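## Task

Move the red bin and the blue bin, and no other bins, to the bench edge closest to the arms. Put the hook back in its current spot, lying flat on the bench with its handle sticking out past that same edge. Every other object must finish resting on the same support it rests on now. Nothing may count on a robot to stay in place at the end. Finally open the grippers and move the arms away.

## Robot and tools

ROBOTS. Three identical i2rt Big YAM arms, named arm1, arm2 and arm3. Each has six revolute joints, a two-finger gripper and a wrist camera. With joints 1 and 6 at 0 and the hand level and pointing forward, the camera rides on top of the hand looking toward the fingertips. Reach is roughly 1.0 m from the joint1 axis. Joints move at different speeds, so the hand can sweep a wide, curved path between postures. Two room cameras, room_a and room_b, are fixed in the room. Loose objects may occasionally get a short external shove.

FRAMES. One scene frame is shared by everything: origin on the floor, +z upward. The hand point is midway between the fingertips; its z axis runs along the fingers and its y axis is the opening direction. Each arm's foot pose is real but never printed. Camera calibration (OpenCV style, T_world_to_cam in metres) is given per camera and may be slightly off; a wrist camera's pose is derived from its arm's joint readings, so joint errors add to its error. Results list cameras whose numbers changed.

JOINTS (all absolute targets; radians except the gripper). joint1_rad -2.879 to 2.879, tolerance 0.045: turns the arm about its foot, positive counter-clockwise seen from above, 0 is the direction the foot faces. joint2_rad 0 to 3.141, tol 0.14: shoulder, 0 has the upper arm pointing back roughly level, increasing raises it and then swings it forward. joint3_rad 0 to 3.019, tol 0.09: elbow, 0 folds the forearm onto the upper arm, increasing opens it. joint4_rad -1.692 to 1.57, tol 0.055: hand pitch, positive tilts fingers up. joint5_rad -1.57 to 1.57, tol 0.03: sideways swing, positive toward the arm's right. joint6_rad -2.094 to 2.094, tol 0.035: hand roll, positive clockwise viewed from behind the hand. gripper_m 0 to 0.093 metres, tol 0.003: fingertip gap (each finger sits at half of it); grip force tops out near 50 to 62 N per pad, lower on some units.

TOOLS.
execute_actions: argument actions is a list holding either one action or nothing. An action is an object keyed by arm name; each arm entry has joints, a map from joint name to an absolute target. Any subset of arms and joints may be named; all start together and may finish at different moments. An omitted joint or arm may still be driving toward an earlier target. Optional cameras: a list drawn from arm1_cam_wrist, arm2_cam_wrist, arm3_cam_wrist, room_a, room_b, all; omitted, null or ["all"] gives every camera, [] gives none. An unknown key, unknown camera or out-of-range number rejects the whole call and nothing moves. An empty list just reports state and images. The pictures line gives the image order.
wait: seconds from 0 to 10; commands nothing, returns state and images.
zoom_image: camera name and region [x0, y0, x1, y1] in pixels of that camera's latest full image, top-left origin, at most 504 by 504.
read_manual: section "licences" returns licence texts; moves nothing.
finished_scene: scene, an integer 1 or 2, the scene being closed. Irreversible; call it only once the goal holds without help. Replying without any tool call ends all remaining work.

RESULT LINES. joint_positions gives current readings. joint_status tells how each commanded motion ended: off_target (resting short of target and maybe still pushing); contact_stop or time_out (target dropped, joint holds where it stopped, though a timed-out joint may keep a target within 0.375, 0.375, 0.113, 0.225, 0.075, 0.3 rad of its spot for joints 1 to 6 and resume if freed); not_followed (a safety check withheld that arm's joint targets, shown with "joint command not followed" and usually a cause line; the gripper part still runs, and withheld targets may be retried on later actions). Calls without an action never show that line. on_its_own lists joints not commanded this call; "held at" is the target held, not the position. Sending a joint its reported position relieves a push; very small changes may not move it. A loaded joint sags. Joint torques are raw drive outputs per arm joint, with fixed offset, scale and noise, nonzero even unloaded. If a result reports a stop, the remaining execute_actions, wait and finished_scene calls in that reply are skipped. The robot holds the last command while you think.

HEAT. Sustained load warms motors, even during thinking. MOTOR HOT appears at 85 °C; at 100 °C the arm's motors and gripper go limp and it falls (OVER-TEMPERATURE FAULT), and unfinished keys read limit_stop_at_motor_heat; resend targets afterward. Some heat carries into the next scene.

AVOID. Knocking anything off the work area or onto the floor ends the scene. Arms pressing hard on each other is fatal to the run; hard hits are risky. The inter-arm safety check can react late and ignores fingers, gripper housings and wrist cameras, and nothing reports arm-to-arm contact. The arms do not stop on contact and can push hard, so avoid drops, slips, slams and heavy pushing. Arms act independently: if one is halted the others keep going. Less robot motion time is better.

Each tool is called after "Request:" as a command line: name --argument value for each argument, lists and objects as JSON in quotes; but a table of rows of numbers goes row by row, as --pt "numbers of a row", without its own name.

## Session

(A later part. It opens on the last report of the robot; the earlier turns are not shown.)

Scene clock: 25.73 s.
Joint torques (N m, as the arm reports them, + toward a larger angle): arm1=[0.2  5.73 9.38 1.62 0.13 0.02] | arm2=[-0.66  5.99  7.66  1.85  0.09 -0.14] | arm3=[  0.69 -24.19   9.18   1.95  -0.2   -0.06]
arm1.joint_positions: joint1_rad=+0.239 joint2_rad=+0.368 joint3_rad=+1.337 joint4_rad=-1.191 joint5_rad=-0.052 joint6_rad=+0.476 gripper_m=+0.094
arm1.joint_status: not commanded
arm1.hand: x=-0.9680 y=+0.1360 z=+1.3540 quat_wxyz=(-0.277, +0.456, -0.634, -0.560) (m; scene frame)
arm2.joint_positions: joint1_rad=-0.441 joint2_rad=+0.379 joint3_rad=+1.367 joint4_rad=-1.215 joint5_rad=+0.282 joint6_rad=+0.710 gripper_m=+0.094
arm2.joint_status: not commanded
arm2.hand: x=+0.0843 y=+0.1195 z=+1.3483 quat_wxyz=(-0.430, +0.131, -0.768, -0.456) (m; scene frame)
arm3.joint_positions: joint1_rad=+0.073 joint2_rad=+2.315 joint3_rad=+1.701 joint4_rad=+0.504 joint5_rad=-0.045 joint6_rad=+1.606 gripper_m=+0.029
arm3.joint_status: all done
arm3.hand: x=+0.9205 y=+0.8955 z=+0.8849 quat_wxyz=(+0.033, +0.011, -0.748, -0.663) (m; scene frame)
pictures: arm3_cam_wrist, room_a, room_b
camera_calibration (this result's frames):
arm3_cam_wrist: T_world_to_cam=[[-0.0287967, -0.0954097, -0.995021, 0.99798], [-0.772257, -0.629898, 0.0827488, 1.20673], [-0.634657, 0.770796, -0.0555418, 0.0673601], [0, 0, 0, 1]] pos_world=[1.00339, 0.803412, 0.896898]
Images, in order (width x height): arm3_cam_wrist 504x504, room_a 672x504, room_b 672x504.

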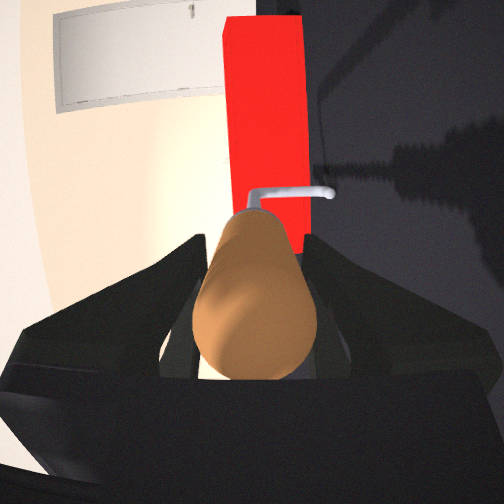

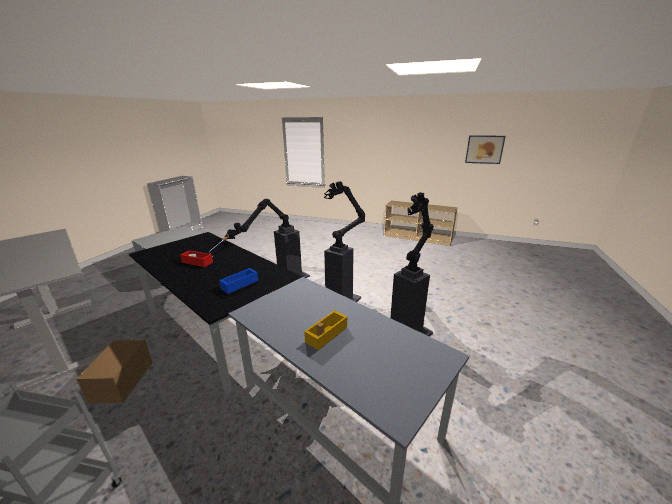

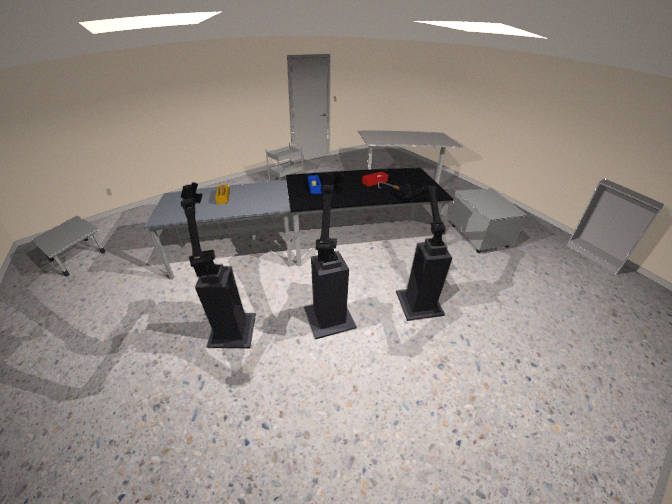

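Request:
execute_actions --actions '[{"arm3":{"joints":{"joint1_rad":0.184,"joint2_rad":2.1,"joint5_rad":0.287}}}]' --cameras '[]'

Request:
execute_actions --actions '[{"arm3":{"joints":{"joint2_rad":2.62,"joint3_rad":2.70,"joint4_rad":0.15}}}]' --cameras '["arm3_cam_wrist","room_a","room_b"]'

Request:
zoom_image --camera "room_a" --region '[150, 180, 300, 280]'

Request:
zoom_image --camera "room_b" --region '[350, 150, 480, 250]'

Scene clock: 28.30 s.
Joint torques (N m, as the arm reports them, + toward a larger angle): arm1=[0.18 5.72 9.37 1.62 0.13 0.02] | arm2=[-0.68  6.14  7.63  1.85  0.08 -0.14] | arm3=[  0.79 -24.61  13.25   2.97  -0.02   0.15]
arm1.joint_positions: joint1_rad=+0.239 joint2_rad=+0.368 joint3_rad=+1.337 joint4_rad=-1.191 joint5_rad=-0.052 joint6_rad=+0.476 gripper_m=+0.094
arm1.joint_status: not commanded
arm1.hand: x=-0.9680 y=+0.1360 z=+1.3540 quat_wxyz=(-0.277, +0.456, -0.634, -0.560) (m; scene frame)
arm2.joint_positions: joint1_rad=-0.441 joint2_rad=+0.379 joint3_rad=+1.367 joint4_rad=-1.215 joint5_rad=+0.282 joint6_rad=+0.710 gripper_m=+0.094
arm2.joint_status: not commanded
arm2.hand: x=+0.0843 y=+0.1195 z=+1.3483 quat_wxyz=(-0.430, +0.131, -0.768, -0.456) (m; scene frame)
arm3.joint_positions: joint1_rad=+0.187 joint2_rad=+2.137 joint3_rad=+1.663 joint4_rad=+0.475 joint5_rad=+0.287 joint6_rad=+1.579 gripper_m=+0.029
arm3.joint_status: all done
arm3.hand: x=+0.8783 y=+0.8723 z=+1.0091 quat_wxyz=(-0.054, -0.055, -0.707, -0.703) (m; scene frame)
pictures: none
No camera images: the call's "cameras" was empty. Leave "cameras" out to get every camera's image.

Scene clock: 30.63 s.
Joint torques (N m, as the arm reports them, + toward a larger angle): arm1=[0.19 5.75 9.37 1.62 0.13 0.02] | arm2=[-0.65  6.17  7.65  1.84  0.08 -0.14] | arm3=[  0.22 -29.67  15.9    2.9   -0.02   0.21]
arm1.joint_positions: joint1_rad=+0.239 joint2_rad=+0.368 joint3_rad=+1.337 joint4_rad=-1.191 joint5_rad=-0.052 joint6_rad=+0.476 gripper_m=+0.094
arm1.joint_status: not commanded
arm1.hand: x=-0.9680 y=+0.1360 z=+1.3540 quat_wxyz=(-0.277, +0.456, -0.634, -0.560) (m; scene frame)
arm2.joint_positions: joint1_rad=-0.441 joint2_rad=+0.379 joint3_rad=+1.367 joint4_rad=-1.215 joint5_rad=+0.282 joint6_rad=+0.710 gripper_m=+0.094
arm2.joint_status: not commanded
arm2.hand: x=+0.0843 y=+0.1195 z=+1.3483 quat_wxyz=(-0.430, +0.131, -0.768, -0.456) (m; scene frame)
arm3.joint_positions: joint1_rad=+0.186 joint2_rad=+2.649 joint3_rad=+2.642 joint4_rad=+0.115 joint5_rad=+0.286 joint6_rad=+1.576 gripper_m=+0.029
arm3.joint_status: all done
arm3.hand: x=+0.8598 y=+1.0174 z=+1.0403 quat_wxyz=(-0.047, -0.062, -0.670, -0.738) (m; scene frame)
pictures: arm3_cam_wrist, room_a, room_b
camera_calibration (this result's frames):
arm3_cam_wrist: T_world_to_cam=[[-0.00945529, 0.124131, -0.992221, 0.919588], [-0.891529, -0.450429, -0.047855, 1.27966], [-0.452866, 0.884141, 0.114926, -0.505415], [0, 0, 0, 1]] pos_world=[0.920667, 0.909107, 1.03176]
Images, in order (width x height): arm3_cam_wrist 504x504, room_a 672x504, room_b 672x504.

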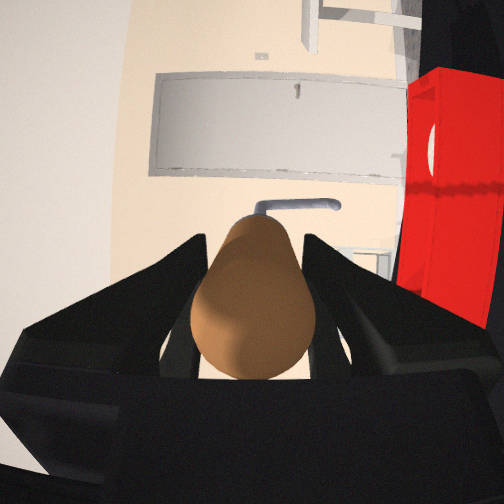

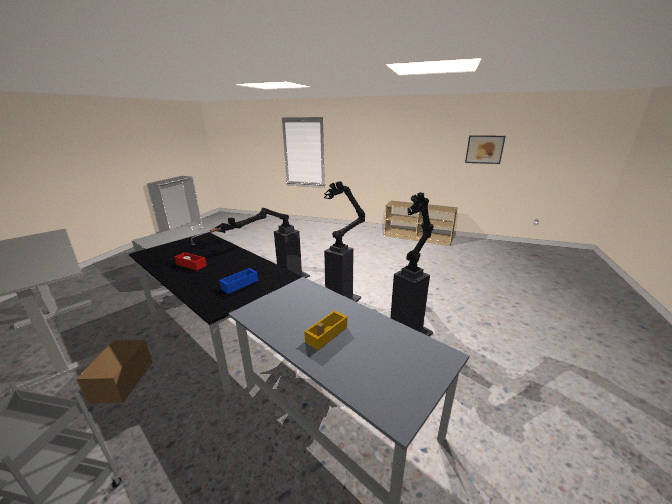

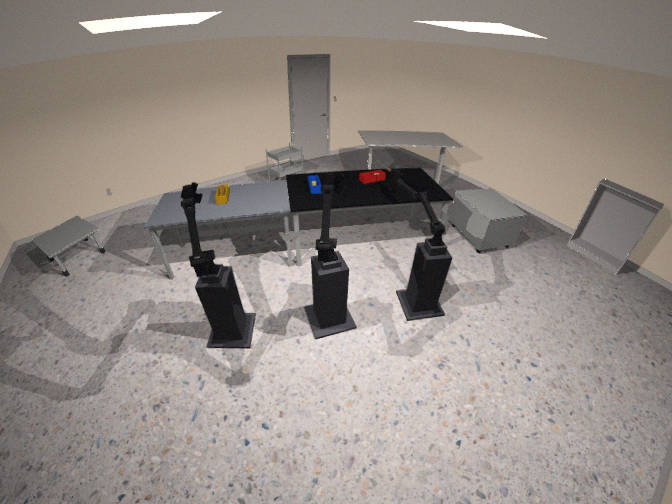

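Region (150, 180, 300, 280) of room_a's 672x504 image, scaled by 3.360, with more detail than that image has.

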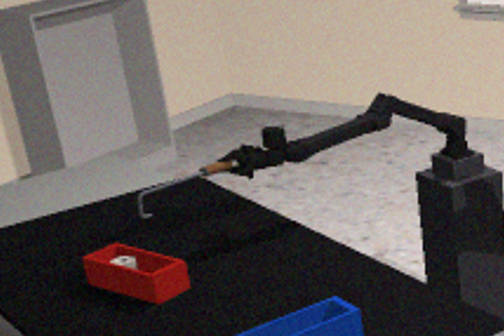

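Region (350, 150, 480, 250) of room_b's 672x504 image, scaled by 3.877, with more detail than that image has; it fills the top 388 rows of this view, and the rest is white.

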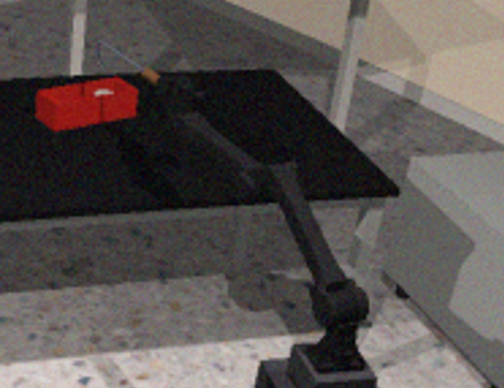

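Request:
execute_actions --actions '[{"arm3":{"joints":{"joint3_rad":2.98,"joint4_rad":0.06,"joint2_rad":2.80}}}]' --cameras '["arm3_cam_wrist","room_a","room_b"]'

Request:
zoom_image --camera "room_a" --region '[150, 200, 270, 280]'

Request:
zoom_image --camera "room_b" --region '[340, 150, 430, 210]'

Scene clock: 32.33 s.
Joint torques (N m, as the arm reports them, + toward a larger angle): arm1=[0.2  5.76 9.38 1.61 0.13 0.02] | arm2=[-0.68  6.06  7.67  1.85  0.09 -0.14] | arm3=[  0.27 -29.36  18.38   2.49  -0.02   0.21]
arm1.joint_positions: joint1_rad=+0.239 joint2_rad=+0.368 joint3_rad=+1.337 joint4_rad=-1.191 joint5_rad=-0.052 joint6_rad=+0.476 gripper_m=+0.094
arm1.joint_status: not commanded
arm1.hand: x=-0.9680 y=+0.1360 z=+1.3540 quat_wxyz=(-0.277, +0.456, -0.634, -0.560) (m; scene frame)
arm2.joint_positions: joint1_rad=-0.441 joint2_rad=+0.379 joint3_rad=+1.367 joint4_rad=-1.215 joint5_rad=+0.282 joint6_rad=+0.710 gripper_m=+0.094
arm2.joint_status: not commanded
arm2.hand: x=+0.0843 y=+0.1195 z=+1.3483 quat_wxyz=(-0.430, +0.131, -0.768, -0.456) (m; scene frame)
arm3.joint_positions: joint1_rad=+0.186 joint2_rad=+2.809 joint3_rad=+2.895 joint4_rad=+0.029 joint5_rad=+0.286 joint6_rad=+1.576 gripper_m=+0.029
arm3.joint_status: all done
arm3.hand: x=+0.8583 y=+1.0298 z=+1.0175 quat_wxyz=(-0.046, -0.062, -0.667, -0.741) (m; scene frame)
pictures: arm3_cam_wrist, room_a, room_b
camera_calibration (this result's frames):
arm3_cam_wrist: T_world_to_cam=[[-0.0104529, 0.131632, -0.991244, 0.887514], [-0.891562, -0.45009, -0.0503679, 1.28503], [-0.452779, 0.883228, 0.122063, -0.52085], [0, 0, 0, 1]] pos_world=[0.919128, 0.921583, 1.00804]
Images, in order (width x height): arm3_cam_wrist 504x504, room_a 672x504, room_b 672x504.

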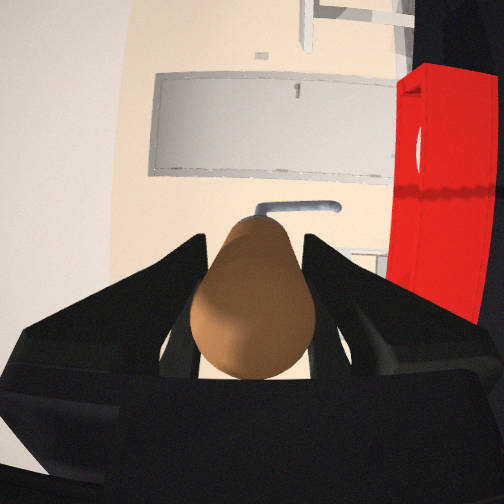

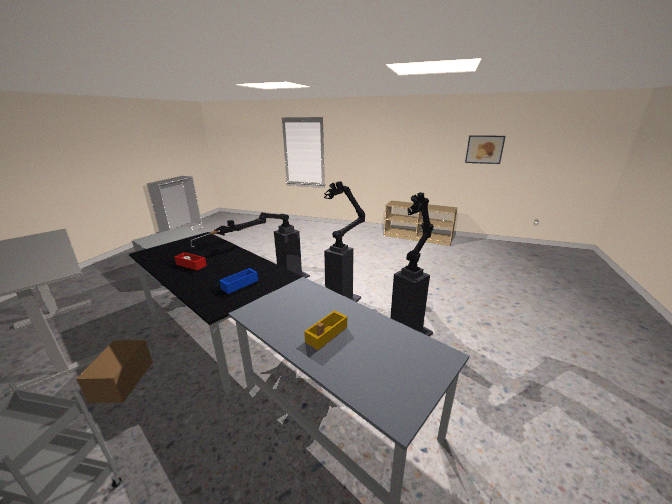

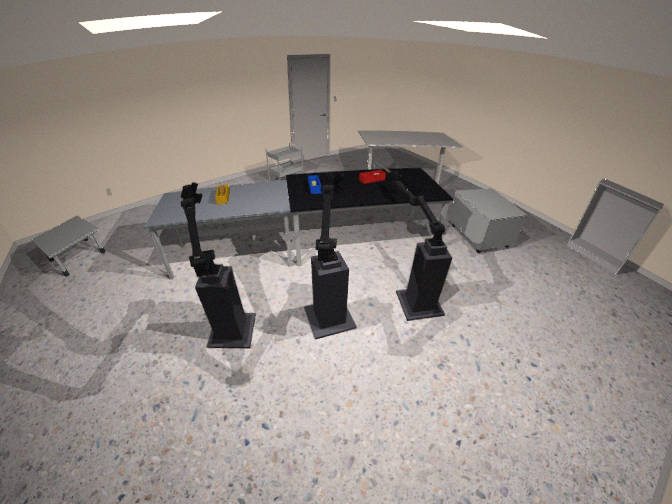

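Region (150, 200, 270, 280) of room_a's 672x504 image, scaled by 4.200, with more detail than that image has.

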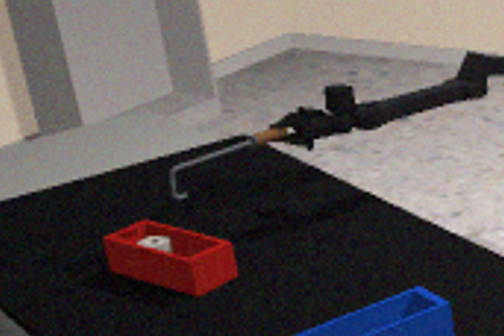

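Region (340, 150, 430, 210) of room_b's 672x504 image, scaled by 5.600, with more detail than that image has.

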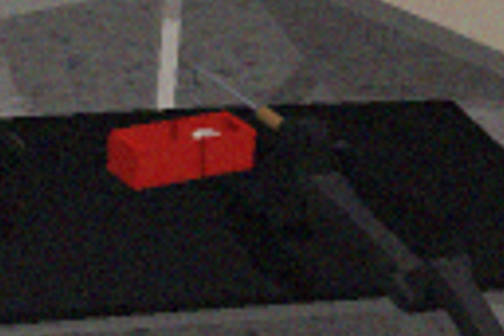

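Request:
execute_actions --actions '[{"arm3":{"joints":{"joint2_rad":2.875}}}]' --cameras '["arm3_cam_wrist","room_a","room_b"]'

Request:
zoom_image --camera "room_a" --region '[150, 200, 270, 280]'

Request:
zoom_image --camera "room_b" --region '[340, 150, 430, 210]'

Scene clock: 33.83 s.
Joint torques (N m, as the arm reports them, + toward a larger angle): arm1=[0.19 5.75 9.38 1.61 0.13 0.02] | arm2=[-0.61  6.09  7.63  1.86  0.08 -0.13] | arm3=[  0.29 -29.01  17.26   2.73   0.04   0.22]
arm1.joint_positions: joint1_rad=+0.239 joint2_rad=+0.368 joint3_rad=+1.337 joint4_rad=-1.191 joint5_rad=-0.052 joint6_rad=+0.476 gripper_m=+0.094
arm1.joint_status: not commanded
arm1.hand: x=-0.9680 y=+0.1360 z=+1.3540 quat_wxyz=(-0.277, +0.456, -0.634, -0.560) (m; scene frame)
arm2.joint_positions: joint1_rad=-0.441 joint2_rad=+0.379 joint3_rad=+1.367 joint4_rad=-1.215 joint5_rad=+0.282 joint6_rad=+0.710 gripper_m=+0.094
arm2.joint_status: not commanded
arm2.hand: x=+0.0843 y=+0.1195 z=+1.3483 quat_wxyz=(-0.430, +0.131, -0.768, -0.456) (m; scene frame)
arm3.joint_positions: joint1_rad=+0.186 joint2_rad=+2.884 joint3_rad=+2.907 joint4_rad=+0.029 joint5_rad=+0.287 joint6_rad=+1.578 gripper_m=+0.029
arm3.joint_status: all done
arm3.hand: x=+0.8580 y=+1.0351 z=+0.9496 quat_wxyz=(-0.051, -0.059, -0.690, -0.720) (m; scene frame)
pictures: arm3_cam_wrist, room_a, room_b
camera_calibration (this result's frames):
arm3_cam_wrist: T_world_to_cam=[[-0.00402967, 0.0694806, -0.997575, 0.884406], [-0.891555, -0.452053, -0.0278838, 1.26437], [-0.452894, 0.889281, 0.0637674, -0.468152], [0, 0, 0, 1]] pos_world=[0.918798, 0.926432, 0.94737]
Images, in order (width x height): arm3_cam_wrist 504x504, room_a 672x504, room_b 672x504.

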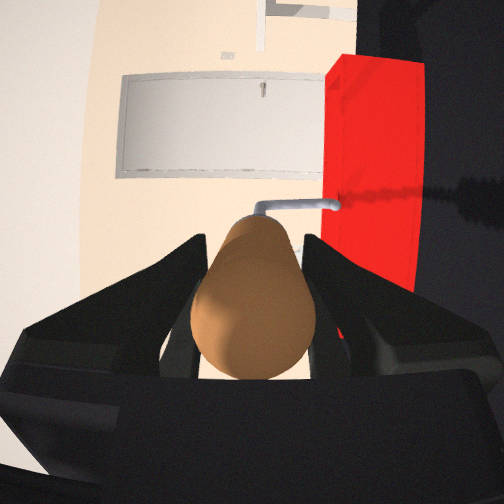

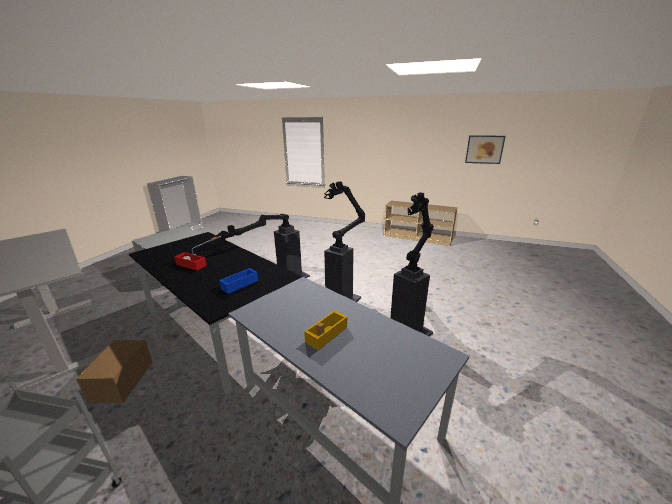

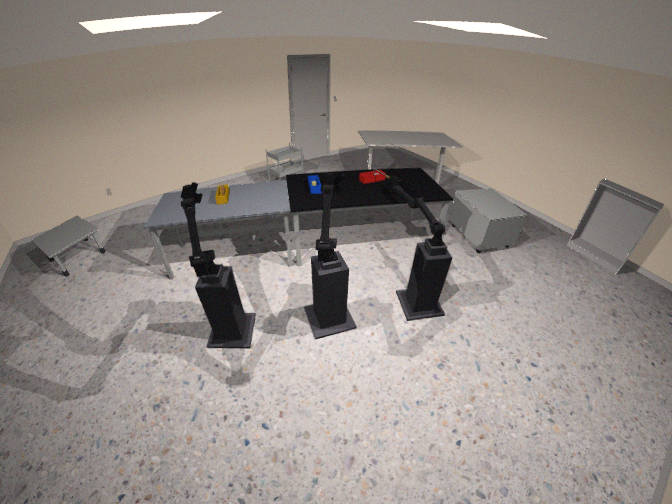

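Region (150, 200, 270, 280) of room_a's 672x504 image, scaled by 4.200, with more detail than that image has.

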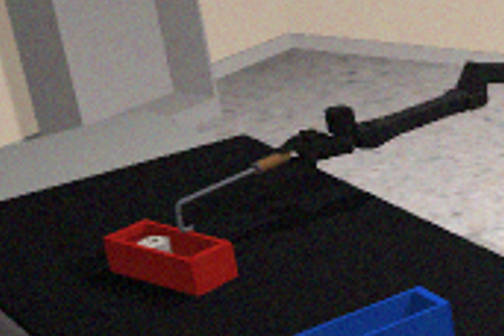

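Region (340, 150, 430, 210) of room_b's 672x504 image, scaled by 5.600, with more detail than that image has.

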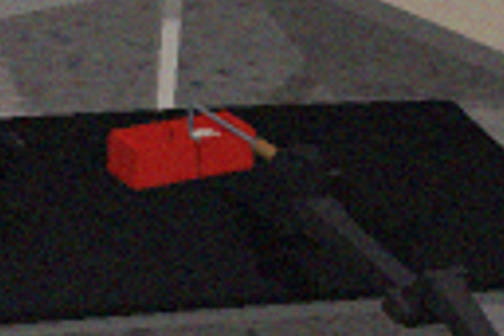

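Request:
execute_actions --actions '[{"arm3":{"joints":{"joint2_rad":2.0,"joint3_rad":2.2,"joint1_rad":0.055,"joint5_rad":0,"joint4_rad":0.3}}}]' --cameras '[]'

Request:
execute_actions --actions '[{"arm3":{"joints":{"joint2_rad":2.0,"joint3_rad":1.19,"joint4_rad":0.90}}}]' --cameras '[]'

Request:
execute_actions --actions '[{"arm3":{"joints":{"joint2_rad":2.07,"joint4_rad":0.93,"joint6_rad":0}}}]' --cameras '["arm3_cam_wrist","room_a"]'

Request:
zoom_image --camera "room_a" --region '[170, 200, 290, 280]'

Scene clock: 38.50 s.
Joint torques (N m, as the arm reports them, + toward a larger angle): arm1=[0.18 5.76 9.38 1.62 0.13 0.01] | arm2=[-0.68  6.    7.65  1.86  0.08 -0.14] | arm3=[  0.45 -23.78  14.46   2.81   0.12   0.21]
arm1.joint_positions: joint1_rad=+0.239 joint2_rad=+0.368 joint3_rad=+1.337 joint4_rad=-1.191 joint5_rad=-0.052 joint6_rad=+0.476 gripper_m=+0.094
arm1.joint_status: not commanded
arm1.hand: x=-0.9680 y=+0.1360 z=+1.3540 quat_wxyz=(-0.277, +0.456, -0.634, -0.560) (m; scene frame)
arm2.joint_positions: joint1_rad=-0.441 joint2_rad=+0.379 joint3_rad=+1.367 joint4_rad=-1.215 joint5_rad=+0.282 joint6_rad=+0.710 gripper_m=+0.094
arm2.joint_status: not commanded
arm2.hand: x=+0.0843 y=+0.1195 z=+1.3483 quat_wxyz=(-0.430, +0.131, -0.768, -0.456) (m; scene frame)
arm3.joint_positions: joint1_rad=+0.057 joint2_rad=+2.028 joint3_rad=+2.158 joint4_rad=+0.267 joint5_rad=-0.004 joint6_rad=+1.575 gripper_m=+0.029
arm3.joint_status: all done
arm3.hand: x=+0.9387 y=+0.8709 z=+1.3545 quat_wxyz=(+0.002, +0.004, -0.558, -0.830) (m; scene frame)
pictures: none
No camera images: the call's "cameras" was empty. Leave "cameras" out to get every camera's image.

Scene clock: 40.17 s.
Joint torques (N m, as the arm reports them, + toward a larger angle): arm1=[0.2  5.72 9.38 1.62 0.13 0.01] | arm2=[-0.74  6.09  7.63  1.86  0.08 -0.14] | arm3=[ -0.23 -19.43  10.53   3.36   0.04   0.25]
arm1.joint_positions: joint1_rad=+0.239 joint2_rad=+0.368 joint3_rad=+1.337 joint4_rad=-1.191 joint5_rad=-0.052 joint6_rad=+0.476 gripper_m=+0.094
arm1.joint_status: not commanded
arm1.hand: x=-0.9680 y=+0.1360 z=+1.3540 quat_wxyz=(-0.277, +0.456, -0.634, -0.560) (m; scene frame)
arm2.joint_positions: joint1_rad=-0.441 joint2_rad=+0.379 joint3_rad=+1.367 joint4_rad=-1.215 joint5_rad=+0.282 joint6_rad=+0.710 gripper_m=+0.094
arm2.joint_status: not commanded
arm2.hand: x=+0.0843 y=+0.1195 z=+1.3483 quat_wxyz=(-0.430, +0.131, -0.768, -0.456) (m; scene frame)
arm3.joint_positions: joint1_rad=+0.057 joint2_rad=+2.029 joint3_rad=+1.157 joint4_rad=+0.849 joint5_rad=-0.001 joint6_rad=+1.574 gripper_m=+0.029
arm3.joint_status: all done
arm3.hand: x=+0.9422 y=+0.7534 z=+0.9126 quat_wxyz=(+0.000, +0.002, -0.718, -0.696) (m; scene frame)
pictures: none
No camera images: the call's "cameras" was empty. Leave "cameras" out to get every camera's image.

Scene clock: 42.30 s.
Joint torques (N m, as the arm reports them, + toward a larger angle): arm1=[0.18 5.77 9.38 1.62 0.13 0.02] | arm2=[-0.72  6.07  7.65  1.85  0.09 -0.14] | arm3=[ -0.7  -18.25   9.57   1.63   0.43  -0.05]
arm1.joint_positions: joint1_rad=+0.239 joint2_rad=+0.368 joint3_rad=+1.337 joint4_rad=-1.191 joint5_rad=-0.052 joint6_rad=+0.476 gripper_m=+0.094
arm1.joint_status: not commanded
arm1.hand: x=-0.9680 y=+0.1360 z=+1.3540 quat_wxyz=(-0.277, +0.456, -0.634, -0.560) (m; scene frame)
arm2.joint_positions: joint1_rad=-0.441 joint2_rad=+0.379 joint3_rad=+1.367 joint4_rad=-1.215 joint5_rad=+0.282 joint6_rad=+0.710 gripper_m=+0.094
arm2.joint_status: not commanded
arm2.hand: x=+0.0843 y=+0.1195 z=+1.3483 quat_wxyz=(-0.430, +0.131, -0.768, -0.456) (m; scene frame)
arm3.joint_positions: joint1_rad=+0.059 joint2_rad=+2.068 joint3_rad=+1.165 joint4_rad=+0.929 joint5_rad=-0.009 joint6_rad=+0.021 gripper_m=+0.029
arm3.joint_status: all done
arm3.hand: x=+0.9397 y=+0.7558 z=+0.9078 quat_wxyz=(-0.497, +0.495, -0.496, -0.511) (m; scene frame)
pictures: arm3_cam_wrist, room_a
camera_calibration (this result's frames):
arm3_cam_wrist: T_world_to_cam=[[0.999082, 0.0401814, -0.0148196, -0.950247], [0.0108066, -0.57136, -0.820629, 1.17164], [-0.0414413, 0.819716, -0.57127, 0.0622929], [0, 0, 0, 1]] pos_world=[0.939296, 0.656547, 0.982984]
Images, in order (width x height): arm3_cam_wrist 504x504, room_a 672x504.

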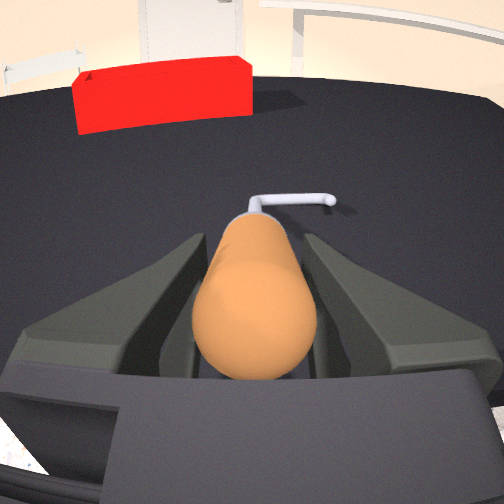

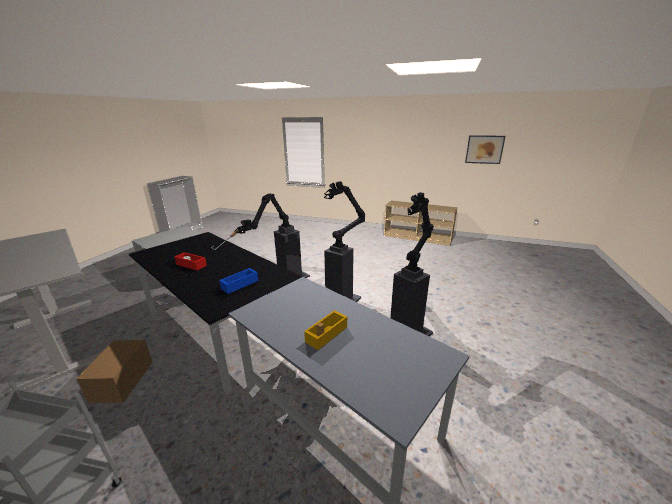

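Region (170, 200, 290, 280) of room_a's 672x504 image, scaled by 4.200, with more detail than that image has.

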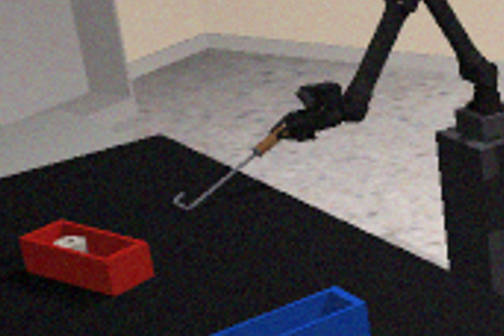

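Request:
execute_actions --actions '[{"arm3":{"joints":{"joint2_rad":2.33,"joint3_rad":1.22,"joint4_rad":1.115}}}]' --cameras '["arm3_cam_wrist"]'

Scene clock: 43.67 s.
Joint torques (N m, as the arm reports them, + toward a larger angle): arm1=[0.2  5.75 9.37 1.61 0.13 0.02] | arm2=[-0.66  6.09  7.62  1.82  0.08 -0.14] | arm3=[  0.36 -18.77   7.36   1.42   0.02   0.01]
arm1.joint_positions: joint1_rad=+0.239 joint2_rad=+0.368 joint3_rad=+1.337 joint4_rad=-1.191 joint5_rad=-0.052 joint6_rad=+0.476 gripper_m=+0.094
arm1.joint_status: not commanded
arm1.hand: x=-0.9680 y=+0.1360 z=+1.3540 quat_wxyz=(-0.277, +0.456, -0.634, -0.560) (m; scene frame)
arm2.joint_positions: joint1_rad=-0.441 joint2_rad=+0.379 joint3_rad=+1.367 joint4_rad=-1.215 joint5_rad=+0.282 joint6_rad=+0.710 gripper_m=+0.094
arm2.joint_status: not commanded
arm2.hand: x=+0.0843 y=+0.1195 z=+1.3483 quat_wxyz=(-0.430, +0.131, -0.768, -0.456) (m; scene frame)
arm3.joint_positions: joint1_rad=+0.059 joint2_rad=+2.313 joint3_rad=+1.201 joint4_rad=+1.117 joint5_rad=+0.000 joint6_rad=+0.012 gripper_m=+0.029
arm3.joint_status: all done
arm3.hand: x=+0.9419 y=+0.7532 z=+0.7925 quat_wxyz=(-0.496, +0.501, -0.502, -0.501) (m; scene frame)
pictures: arm3_cam_wrist
camera_calibration (this result's frames):
arm3_cam_wrist: T_world_to_cam=[[0.999501, 0.0310035, -0.0060108, -0.954513], [0.0134131, -0.589062, -0.807977, 1.0764], [-0.0285908, 0.807493, -0.589184, 0.010013], [0, 0, 0, 1]] pos_world=[0.939885, 0.655577, 0.869872]
Images, in order (width x height): arm3_cam_wrist 504x504.

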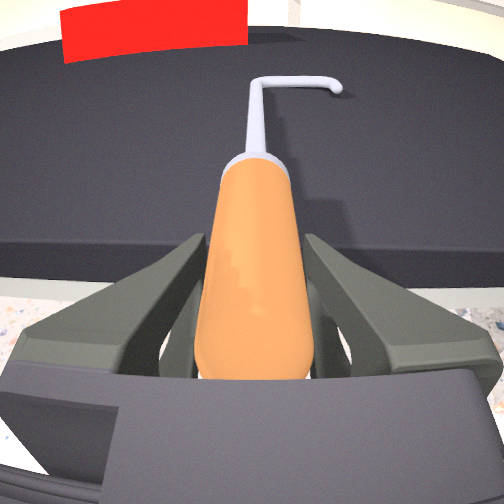

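Request:
execute_actions --actions '[{"arm3":{"joints":{"gripper_m":0.06}}}]' --cameras '[]'

Request:
execute_actions --actions '[{"arm3":{"joints":{"joint2_rad":2.275,"joint3_rad":1.125,"joint4_rad":1.17}}}]' --cameras '["arm3_cam_wrist"]'

Scene clock: 44.60 s.
Joint torques (N m, as the arm reports them, + toward a larger angle): arm1=[0.18 5.73 9.38 1.62 0.13 0.02] | arm2=[-0.67  6.06  7.65  1.84  0.08 -0.14] | arm3=[ -0.29 -18.62   7.63   1.61   0.01  -0.01]
arm1.joint_positions: joint1_rad=+0.239 joint2_rad=+0.368 joint3_rad=+1.337 joint4_rad=-1.191 joint5_rad=-0.052 joint6_rad=+0.476 gripper_m=+0.094
arm1.joint_status: not commanded
arm1.hand: x=-0.9680 y=+0.1360 z=+1.3540 quat_wxyz=(-0.277, +0.456, -0.634, -0.560) (m; scene frame)
arm2.joint_positions: joint1_rad=-0.441 joint2_rad=+0.379 joint3_rad=+1.367 joint4_rad=-1.215 joint5_rad=+0.282 joint6_rad=+0.710 gripper_m=+0.094
arm2.joint_status: not commanded
arm2.hand: x=+0.0843 y=+0.1195 z=+1.3483 quat_wxyz=(-0.430, +0.131, -0.768, -0.456) (m; scene frame)
arm3.joint_positions: joint1_rad=+0.059 joint2_rad=+2.313 joint3_rad=+1.201 joint4_rad=+1.117 joint5_rad=+0.000 joint6_rad=+0.012 gripper_m=+0.060
arm3.joint_status: all done
arm3.hand: x=+0.9419 y=+0.7532 z=+0.7925 quat_wxyz=(-0.496, +0.501, -0.502, -0.501) (m; scene frame)
pictures: none
No camera images: the call's "cameras" was empty. Leave "cameras" out to get every camera's image.

Scene clock: 45.33 s.
Joint torques (N m, as the arm reports them, + toward a larger angle): arm1=[0.15 5.76 9.38 1.62 0.13 0.02] | arm2=[-0.7   6.06  7.67  1.87  0.08 -0.14] | arm3=[  0.12 -19.77   5.54   1.97  -0.03  -0.01]
arm1.joint_positions: joint1_rad=+0.239 joint2_rad=+0.368 joint3_rad=+1.337 joint4_rad=-1.191 joint5_rad=-0.052 joint6_rad=+0.476 gripper_m=+0.094
arm1.joint_status: not commanded
arm1.hand: x=-0.9680 y=+0.1360 z=+1.3540 quat_wxyz=(-0.277, +0.456, -0.634, -0.560) (m; scene frame)
arm2.joint_positions: joint1_rad=-0.441 joint2_rad=+0.379 joint3_rad=+1.367 joint4_rad=-1.215 joint5_rad=+0.282 joint6_rad=+0.710 gripper_m=+0.094
arm2.joint_status: not commanded
arm2.hand: x=+0.0843 y=+0.1195 z=+1.3483 quat_wxyz=(-0.430, +0.131, -0.768, -0.456) (m; scene frame)
arm3.joint_positions: joint1_rad=+0.059 joint2_rad=+2.293 joint3_rad=+1.125 joint4_rad=+1.157 joint5_rad=+0.000 joint6_rad=+0.012 gripper_m=+0.060
arm3.joint_status: all done
arm3.hand: x=+0.9421 y=+0.7288 z=+0.7860 quat_wxyz=(-0.492, +0.505, -0.506, -0.497) (m; scene frame)
pictures: arm3_cam_wrist
camera_calibration (this result's frames):
arm3_cam_wrist: T_world_to_cam=[[0.999505, 0.030809, -0.00643253, -0.953478], [0.0134156, -0.601932, -0.798435, 1.0587], [-0.0284709, 0.797953, -0.602047, 0.0427691], [0, 0, 0, 1]] pos_world=[0.940021, 0.632512, 0.864917]
Images, in order (width x height): arm3_cam_wrist 504x504.

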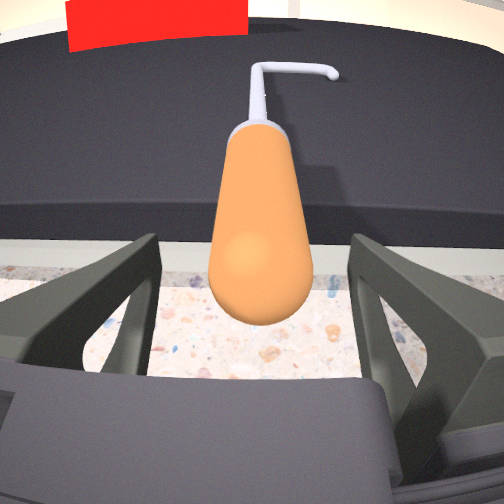

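Request:
execute_actions --actions '[{"arm3":{"joints":{"joint4_rad":1.195}}}]' --cameras '[]'

Request:
execute_actions --actions '[{"arm3":{"joints":{"gripper_m":0}}}]' --cameras '[]'

Request:
execute_actions --actions '[{"arm3":{"joints":{"joint2_rad":2.16,"joint4_rad":1.09,"joint6_rad":0.8}}}]' --cameras '["arm3_cam_wrist"]'

Request:
execute_actions --actions '[{"arm3":{"joints":{"joint2_rad":2.10,"joint4_rad":1.04,"joint6_rad":1.58}}}]' --cameras '["arm3_cam_wrist","room_a"]'

Scene clock: 46.27 s.
Joint torques (N m, as the arm reports them, + toward a larger angle): arm1=[0.17 5.73 9.38 1.62 0.13 0.02] | arm2=[-0.68  6.14  7.66  1.85  0.08 -0.13] | arm3=[ -0.25 -19.93   5.52   2.02   0.08   0.  ]
arm1.joint_positions: joint1_rad=+0.239 joint2_rad=+0.368 joint3_rad=+1.337 joint4_rad=-1.191 joint5_rad=-0.052 joint6_rad=+0.476 gripper_m=+0.094
arm1.joint_status: not commanded
arm1.hand: x=-0.9680 y=+0.1360 z=+1.3540 quat_wxyz=(-0.277, +0.456, -0.634, -0.560) (m; scene frame)
arm2.joint_positions: joint1_rad=-0.441 joint2_rad=+0.379 joint3_rad=+1.367 joint4_rad=-1.215 joint5_rad=+0.282 joint6_rad=+0.710 gripper_m=+0.094
arm2.joint_status: not commanded
arm2.hand: x=+0.0843 y=+0.1195 z=+1.3483 quat_wxyz=(-0.430, +0.131, -0.768, -0.456) (m; scene frame)
arm3.joint_positions: joint1_rad=+0.059 joint2_rad=+2.293 joint3_rad=+1.125 joint4_rad=+1.182 joint5_rad=+0.000 joint6_rad=+0.012 gripper_m=+0.060
arm3.joint_status: all done
arm3.hand: x=+0.9421 y=+0.7289 z=+0.7921 quat_wxyz=(-0.498, +0.499, -0.499, -0.504) (m; scene frame)
pictures: none
No camera images: the call's "cameras" was empty. Leave "cameras" out to get every camera's image.

Scene clock: 46.90 s.
Joint torques (N m, as the arm reports them, + toward a larger angle): arm1=[0.19 5.75 9.38 1.63 0.13 0.02] | arm2=[-0.67  6.09  7.65  1.83  0.08 -0.14] | arm3=[ -0.23 -19.44   5.3    2.13  -0.07  -0.02]
arm1.joint_positions: joint1_rad=+0.239 joint2_rad=+0.368 joint3_rad=+1.337 joint4_rad=-1.191 joint5_rad=-0.052 joint6_rad=+0.476 gripper_m=+0.094
arm1.joint_status: not commanded
arm1.hand: x=-0.9680 y=+0.1360 z=+1.3540 quat_wxyz=(-0.277, +0.456, -0.634, -0.560) (m; scene frame)
arm2.joint_positions: joint1_rad=-0.441 joint2_rad=+0.379 joint3_rad=+1.367 joint4_rad=-1.215 joint5_rad=+0.282 joint6_rad=+0.710 gripper_m=+0.094
arm2.joint_status: not commanded
arm2.hand: x=+0.0843 y=+0.1195 z=+1.3483 quat_wxyz=(-0.430, +0.131, -0.768, -0.456) (m; scene frame)
arm3.joint_positions: joint1_rad=+0.059 joint2_rad=+2.293 joint3_rad=+1.125 joint4_rad=+1.182 joint5_rad=+0.000 joint6_rad=+0.010 gripper_m=+0.029
arm3.joint_status: gripper_m off_target (ended at +0.029, target +0.000)
arm3.hand: x=+0.9421 y=+0.7289 z=+0.7922 quat_wxyz=(-0.499, +0.499, -0.499, -0.503) (m; scene frame)
pictures: none
No camera images: the call's "cameras" was empty. Leave "cameras" out to get every camera's image.

Scene clock: 48.63 s.
Joint torques (N m, as the arm reports them, + toward a larger angle): arm1=[0.2  5.74 9.38 1.62 0.13 0.01] | arm2=[-0.62  6.06  7.65  1.85  0.08 -0.14] | arm3=[ -0.12 -19.81   7.2    2.03  -0.27   0.34]
arm1.joint_positions: joint1_rad=+0.239 joint2_rad=+0.368 joint3_rad=+1.337 joint4_rad=-1.191 joint5_rad=-0.052 joint6_rad=+0.476 gripper_m=+0.094
arm1.joint_status: not commanded
arm1.hand: x=-0.9680 y=+0.1360 z=+1.3540 quat_wxyz=(-0.277, +0.456, -0.634, -0.560) (m; scene frame)
arm2.joint_positions: joint1_rad=-0.441 joint2_rad=+0.379 joint3_rad=+1.367 joint4_rad=-1.215 joint5_rad=+0.282 joint6_rad=+0.710 gripper_m=+0.094
arm2.joint_status: not commanded
arm2.hand: x=+0.0843 y=+0.1195 z=+1.3483 quat_wxyz=(-0.430, +0.131, -0.768, -0.456) (m; scene frame)
arm3.joint_positions: joint1_rad=+0.059 joint2_rad=+2.184 joint3_rad=+1.114 joint4_rad=+1.080 joint5_rad=+0.004 joint6_rad=+0.772 gripper_m=+0.029
arm3.joint_status: all done
arm3.hand: x=+0.9425 y=+0.7352 z=+0.8390 quat_wxyz=(-0.277, +0.277, -0.650, -0.651) (m; scene frame)
pictures: arm3_cam_wrist
camera_calibration (this result's frames):
arm3_cam_wrist: T_world_to_cam=[[0.72031, 0.0272954, -0.693115, -0.111839], [-0.550782, -0.584898, -0.595427, 1.45373], [-0.421654, 0.810647, -0.406275, 0.266601], [0, 0, 0, 1]] pos_world=[0.993662, 0.637219, 0.896388]
Images, in order (width x height): arm3_cam_wrist 504x504.

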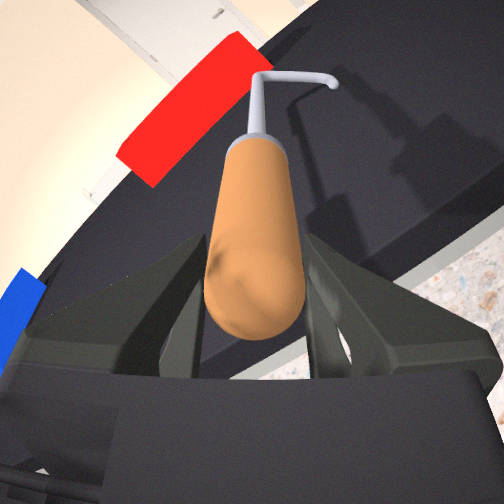

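Scene clock: 50.37 s.
Joint torques (N m, as the arm reports them, + toward a larger angle): arm1=[0.19 5.76 9.38 1.62 0.13 0.01] | arm2=[-0.63  6.06  7.67  1.84  0.08 -0.14] | arm3=[  0.08 -21.28   7.47   2.13  -0.17   0.21]
arm1.joint_positions: joint1_rad=+0.239 joint2_rad=+0.368 joint3_rad=+1.337 joint4_rad=-1.191 joint5_rad=-0.052 joint6_rad=+0.476 gripper_m=+0.094
arm1.joint_status: not commanded
arm1.hand: x=-0.9680 y=+0.1360 z=+1.3540 quat_wxyz=(-0.277, +0.456, -0.634, -0.560) (m; scene frame)
arm2.joint_positions: joint1_rad=-0.441 joint2_rad=+0.379 joint3_rad=+1.367 joint4_rad=-1.215 joint5_rad=+0.282 joint6_rad=+0.710 gripper_m=+0.094
arm2.joint_status: not commanded
arm2.hand: x=+0.0843 y=+0.1195 z=+1.3483 quat_wxyz=(-0.430, +0.131, -0.768, -0.456) (m; scene frame)
arm3.joint_positions: joint1_rad=+0.057 joint2_rad=+2.135 joint3_rad=+1.114 joint4_rad=+1.025 joint5_rad=+0.003 joint6_rad=+1.561 gripper_m=+0.029
arm3.joint_status: all done
arm3.hand: x=+0.9430 y=+0.7380 z=+0.8598 quat_wxyz=(-0.005, +0.006, -0.709, -0.705) (m; scene frame)
pictures: arm3_cam_wrist, room_a
camera_calibration (this result's frames):
arm3_cam_wrist: T_world_to_cam=[[0.0157544, 0.0207245, -0.999661, 0.834908], [-0.810205, -0.585618, -0.0249094, 1.22264], [-0.585935, 0.810322, 0.00756505, 0.0722992], [0, 0, 0, 1]] pos_world=[1.0198, 0.640111, 0.864534]
Images, in order (width x height): arm3_cam_wrist 504x504, room_a 672x504.

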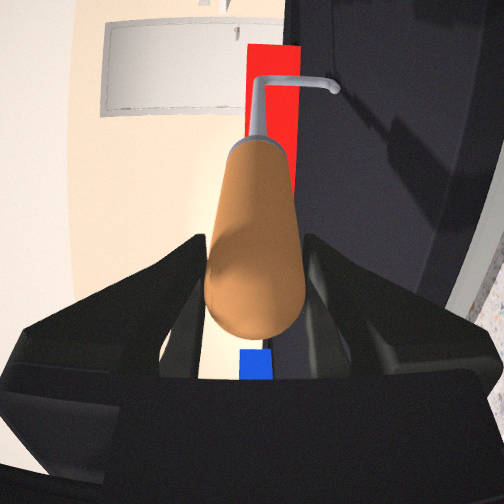

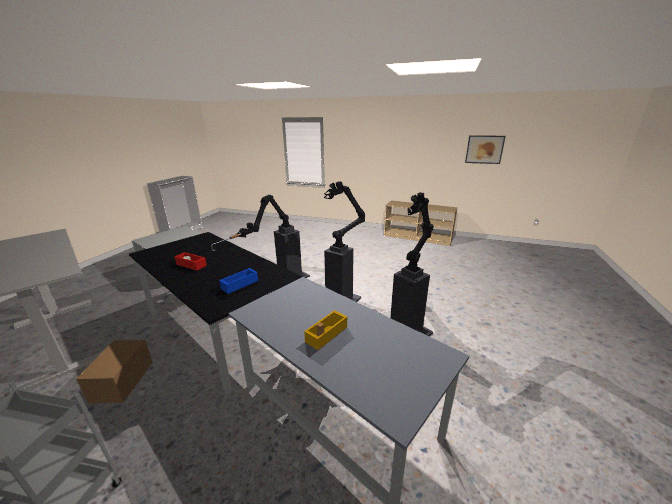

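Request:
execute_actions --actions '[{"arm3":{"joints":{"joint3_rad":2.0,"joint4_rad":0.8,"joint1_rad":0.25}}}]' --cameras '[]'

Request:
execute_actions --actions '[{"arm3":{"joints":{"joint3_rad":3.01,"joint4_rad":0.04,"joint2_rad":2.5}}}]' --cameras '[]'

Request:
execute_actions --actions '[{"arm3":{"joints":{"joint2_rad":2.87}}}]' --cameras '["arm3_cam_wrist","room_a","room_b"]'

Request:
zoom_image --camera "room_a" --region '[150, 200, 270, 280]'

Request:
zoom_image --camera "room_b" --region '[340, 150, 430, 210]'

Scene clock: 52.67 s.
Joint torques (N m, as the arm reports them, + toward a larger angle): arm1=[0.18 5.74 9.37 1.62 0.13 0.02] | arm2=[-0.63  6.03  7.63  1.86  0.08 -0.14] | arm3=[ -0.12 -24.06  15.1    2.49   0.1    0.18]
arm1.joint_positions: joint1_rad=+0.239 joint2_rad=+0.368 joint3_rad=+1.337 joint4_rad=-1.191 joint5_rad=-0.052 joint6_rad=+0.476 gripper_m=+0.094
arm1.joint_status: not commanded
arm1.hand: x=-0.9680 y=+0.1360 z=+1.3540 quat_wxyz=(-0.277, +0.456, -0.634, -0.560) (m; scene frame)
arm2.joint_positions: joint1_rad=-0.441 joint2_rad=+0.379 joint3_rad=+1.367 joint4_rad=-1.215 joint5_rad=+0.282 joint6_rad=+0.710 gripper_m=+0.094
arm2.joint_status: not commanded
arm2.hand: x=+0.0843 y=+0.1195 z=+1.3483 quat_wxyz=(-0.430, +0.131, -0.768, -0.456) (m; scene frame)
arm3.joint_positions: joint1_rad=+0.253 joint2_rad=+2.122 joint3_rad=+1.946 joint4_rad=+0.768 joint5_rad=-0.005 joint6_rad=+1.562 gripper_m=+0.029
arm3.joint_status: all done
arm3.hand: x=+0.7723 y=+0.8559 z=+1.2565 quat_wxyz=(+0.084, +0.053, -0.472, -0.876) (m; scene frame)
pictures: none
No camera images: the call's "cameras" was empty. Leave "cameras" out to get every camera's image.

Scene clock: 54.63 s.
Joint torques (N m, as the arm reports them, + toward a larger angle): arm1=[0.17 5.75 9.37 1.63 0.13 0.01] | arm2=[-0.7   6.06  7.68  1.84  0.08 -0.14] | arm3=[ -0.92 -26.98  14.18   2.57   0.1    0.28]
arm1.joint_positions: joint1_rad=+0.239 joint2_rad=+0.368 joint3_rad=+1.337 joint4_rad=-1.191 joint5_rad=-0.052 joint6_rad=+0.476 gripper_m=+0.094
arm1.joint_status: not commanded
arm1.hand: x=-0.9680 y=+0.1360 z=+1.3540 quat_wxyz=(-0.277, +0.456, -0.634, -0.560) (m; scene frame)
arm2.joint_positions: joint1_rad=-0.441 joint2_rad=+0.379 joint3_rad=+1.367 joint4_rad=-1.215 joint5_rad=+0.282 joint6_rad=+0.710 gripper_m=+0.094
arm2.joint_status: not commanded
arm2.hand: x=+0.0843 y=+0.1195 z=+1.3483 quat_wxyz=(-0.430, +0.131, -0.768, -0.456) (m; scene frame)
arm3.joint_positions: joint1_rad=+0.253 joint2_rad=+2.515 joint3_rad=+2.964 joint4_rad=+0.007 joint5_rad=-0.004 joint6_rad=+1.548 gripper_m=+0.029
arm3.joint_status: all done
arm3.hand: x=+0.7571 y=+0.9303 z=+1.3394 quat_wxyz=(+0.074, +0.062, -0.530, -0.843) (m; scene frame)
pictures: none
No camera images: the call's "cameras" was empty. Leave "cameras" out to get every camera's image.

Scene clock: 56.30 s.
Joint torques (N m, as the arm reports them, + toward a larger angle): arm1=[0.19 5.77 9.37 1.62 0.13 0.02] | arm2=[-0.71  6.08  7.65  1.86  0.09 -0.15] | arm3=[  0.23 -32.88  16.98   2.7   -0.07   0.14]
arm1.joint_positions: joint1_rad=+0.239 joint2_rad=+0.368 joint3_rad=+1.337 joint4_rad=-1.191 joint5_rad=-0.052 joint6_rad=+0.476 gripper_m=+0.094
arm1.joint_status: not commanded
arm1.hand: x=-0.9680 y=+0.1360 z=+1.3540 quat_wxyz=(-0.277, +0.456, -0.634, -0.560) (m; scene frame)
arm2.joint_positions: joint1_rad=-0.441 joint2_rad=+0.379 joint3_rad=+1.367 joint4_rad=-1.215 joint5_rad=+0.282 joint6_rad=+0.710 gripper_m=+0.094
arm2.joint_status: not commanded
arm2.hand: x=+0.0843 y=+0.1195 z=+1.3483 quat_wxyz=(-0.430, +0.131, -0.768, -0.456) (m; scene frame)
arm3.joint_positions: joint1_rad=+0.253 joint2_rad=+2.939 joint3_rad=+2.943 joint4_rad=+0.010 joint5_rad=+0.002 joint6_rad=+1.562 gripper_m=+0.029
arm3.joint_status: all done
arm3.hand: x=+0.7407 y=+1.0255 z=+0.9123 quat_wxyz=(+0.065, +0.074, -0.702, -0.706) (m; scene frame)
pictures: arm3_cam_wrist, room_a, room_b
camera_calibration (this result's frames):
arm3_cam_wrist: T_world_to_cam=[[0.00613305, 0.0322308, -0.999462, 0.879749], [-0.680417, -0.732298, -0.0277905, 1.28532], [-0.732799, 0.680221, 0.0174391, -0.0463583], [0, 0, 0, 1]] pos_world=[0.835187, 0.944417, 0.915804]
Images, in order (width x height): arm3_cam_wrist 504x504, room_a 672x504, room_b 672x504.

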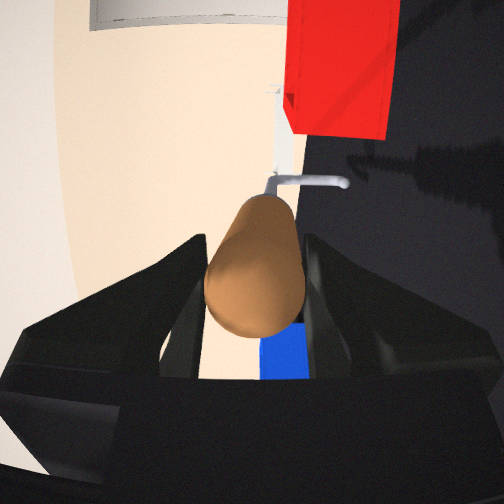

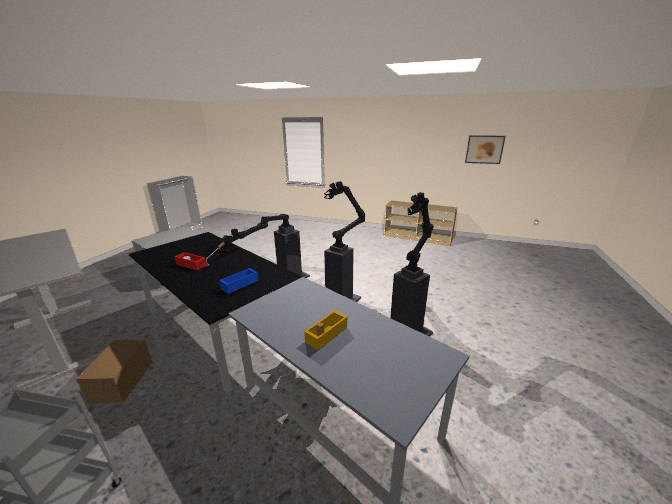

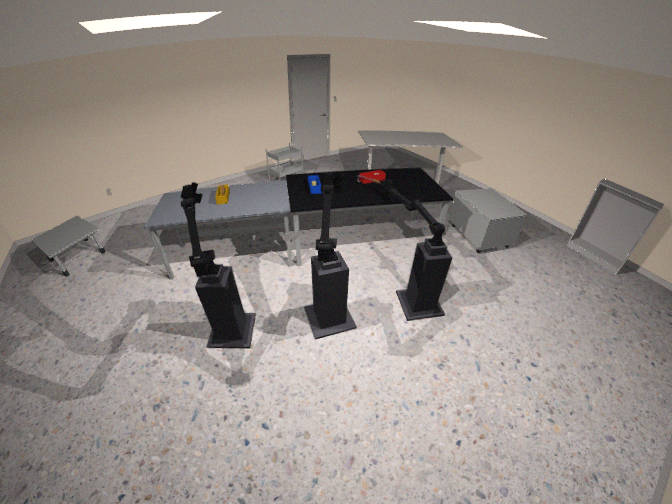

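Region (150, 200, 270, 280) of room_a's 672x504 image, scaled by 4.200, with more detail than that image has.

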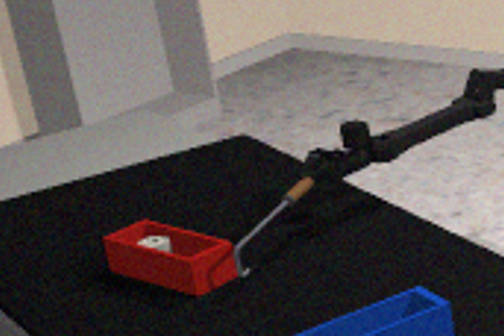

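Region (340, 150, 430, 210) of room_b's 672x504 image, scaled by 5.600, with more detail than that image has.

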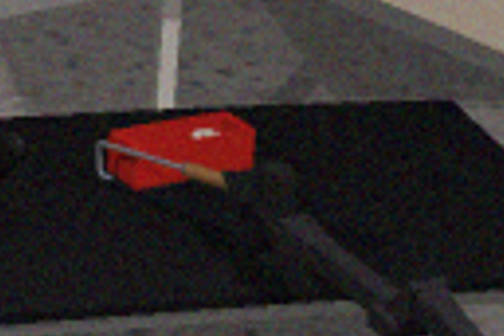

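Request:
execute_actions --actions '[{"arm3":{"joints":{"joint2_rad":2.76,"joint6_rad":1.9}}}]' --cameras '["arm3_cam_wrist"]'

Scene clock: 58.80 s.
Joint torques (N m, as the arm reports them, + toward a larger angle): arm1=[0.21 5.71 9.37 1.63 0.13 0.02] | arm2=[-0.67  5.97  7.68  1.86  0.08 -0.14] | arm3=[ -0.18 -30.89  16.74   3.03  -0.05   0.34]
arm1.joint_positions: joint1_rad=+0.239 joint2_rad=+0.368 joint3_rad=+1.337 joint4_rad=-1.191 joint5_rad=-0.052 joint6_rad=+0.476 gripper_m=+0.094
arm1.joint_status: not commanded
arm1.hand: x=-0.9680 y=+0.1360 z=+1.3540 quat_wxyz=(-0.277, +0.456, -0.634, -0.560) (m; scene frame)
arm2.joint_positions: joint1_rad=-0.441 joint2_rad=+0.379 joint3_rad=+1.367 joint4_rad=-1.215 joint5_rad=+0.282 joint6_rad=+0.710 gripper_m=+0.094
arm2.joint_status: not commanded
arm2.hand: x=+0.0843 y=+0.1195 z=+1.3483 quat_wxyz=(-0.430, +0.131, -0.768, -0.456) (m; scene frame)
arm3.joint_positions: joint1_rad=+0.253 joint2_rad=+2.808 joint3_rad=+2.943 joint4_rad=+0.002 joint5_rad=+0.000 joint6_rad=+1.863 gripper_m=+0.029
arm3.joint_status: joint6_rad time_out (moved +0.301 of +0.338); the others done
arm3.on_its_own: joint6_rad reads +1.863 and still pushes toward +1.900 since a time_out
arm3.hand: x=+0.7416 y=+1.0165 z=+1.0426 quat_wxyz=(+0.181, -0.029, -0.660, -0.729) (m; scene frame)
pictures: arm3_cam_wrist
camera_calibration (this result's frames):
arm3_cam_wrist: T_world_to_cam=[[-0.307852, 0.088833, -0.947278, 1.13118], [-0.645628, -0.750819, 0.13941, 1.10165], [-0.69885, 0.654507, 0.288494, -0.323499], [0, 0, 0, 1]] pos_world=[0.833411, 0.938384, 1.01129]
Images, in order (width x height): arm3_cam_wrist 504x504.

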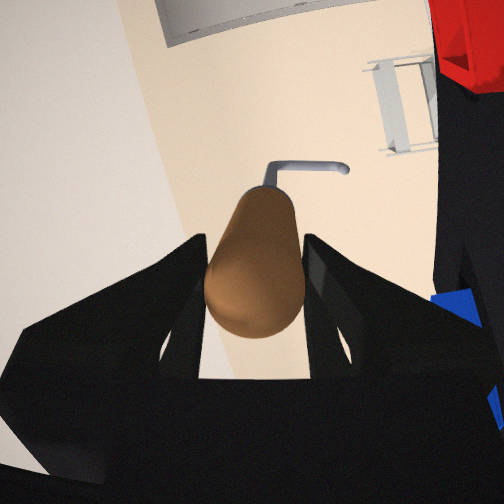

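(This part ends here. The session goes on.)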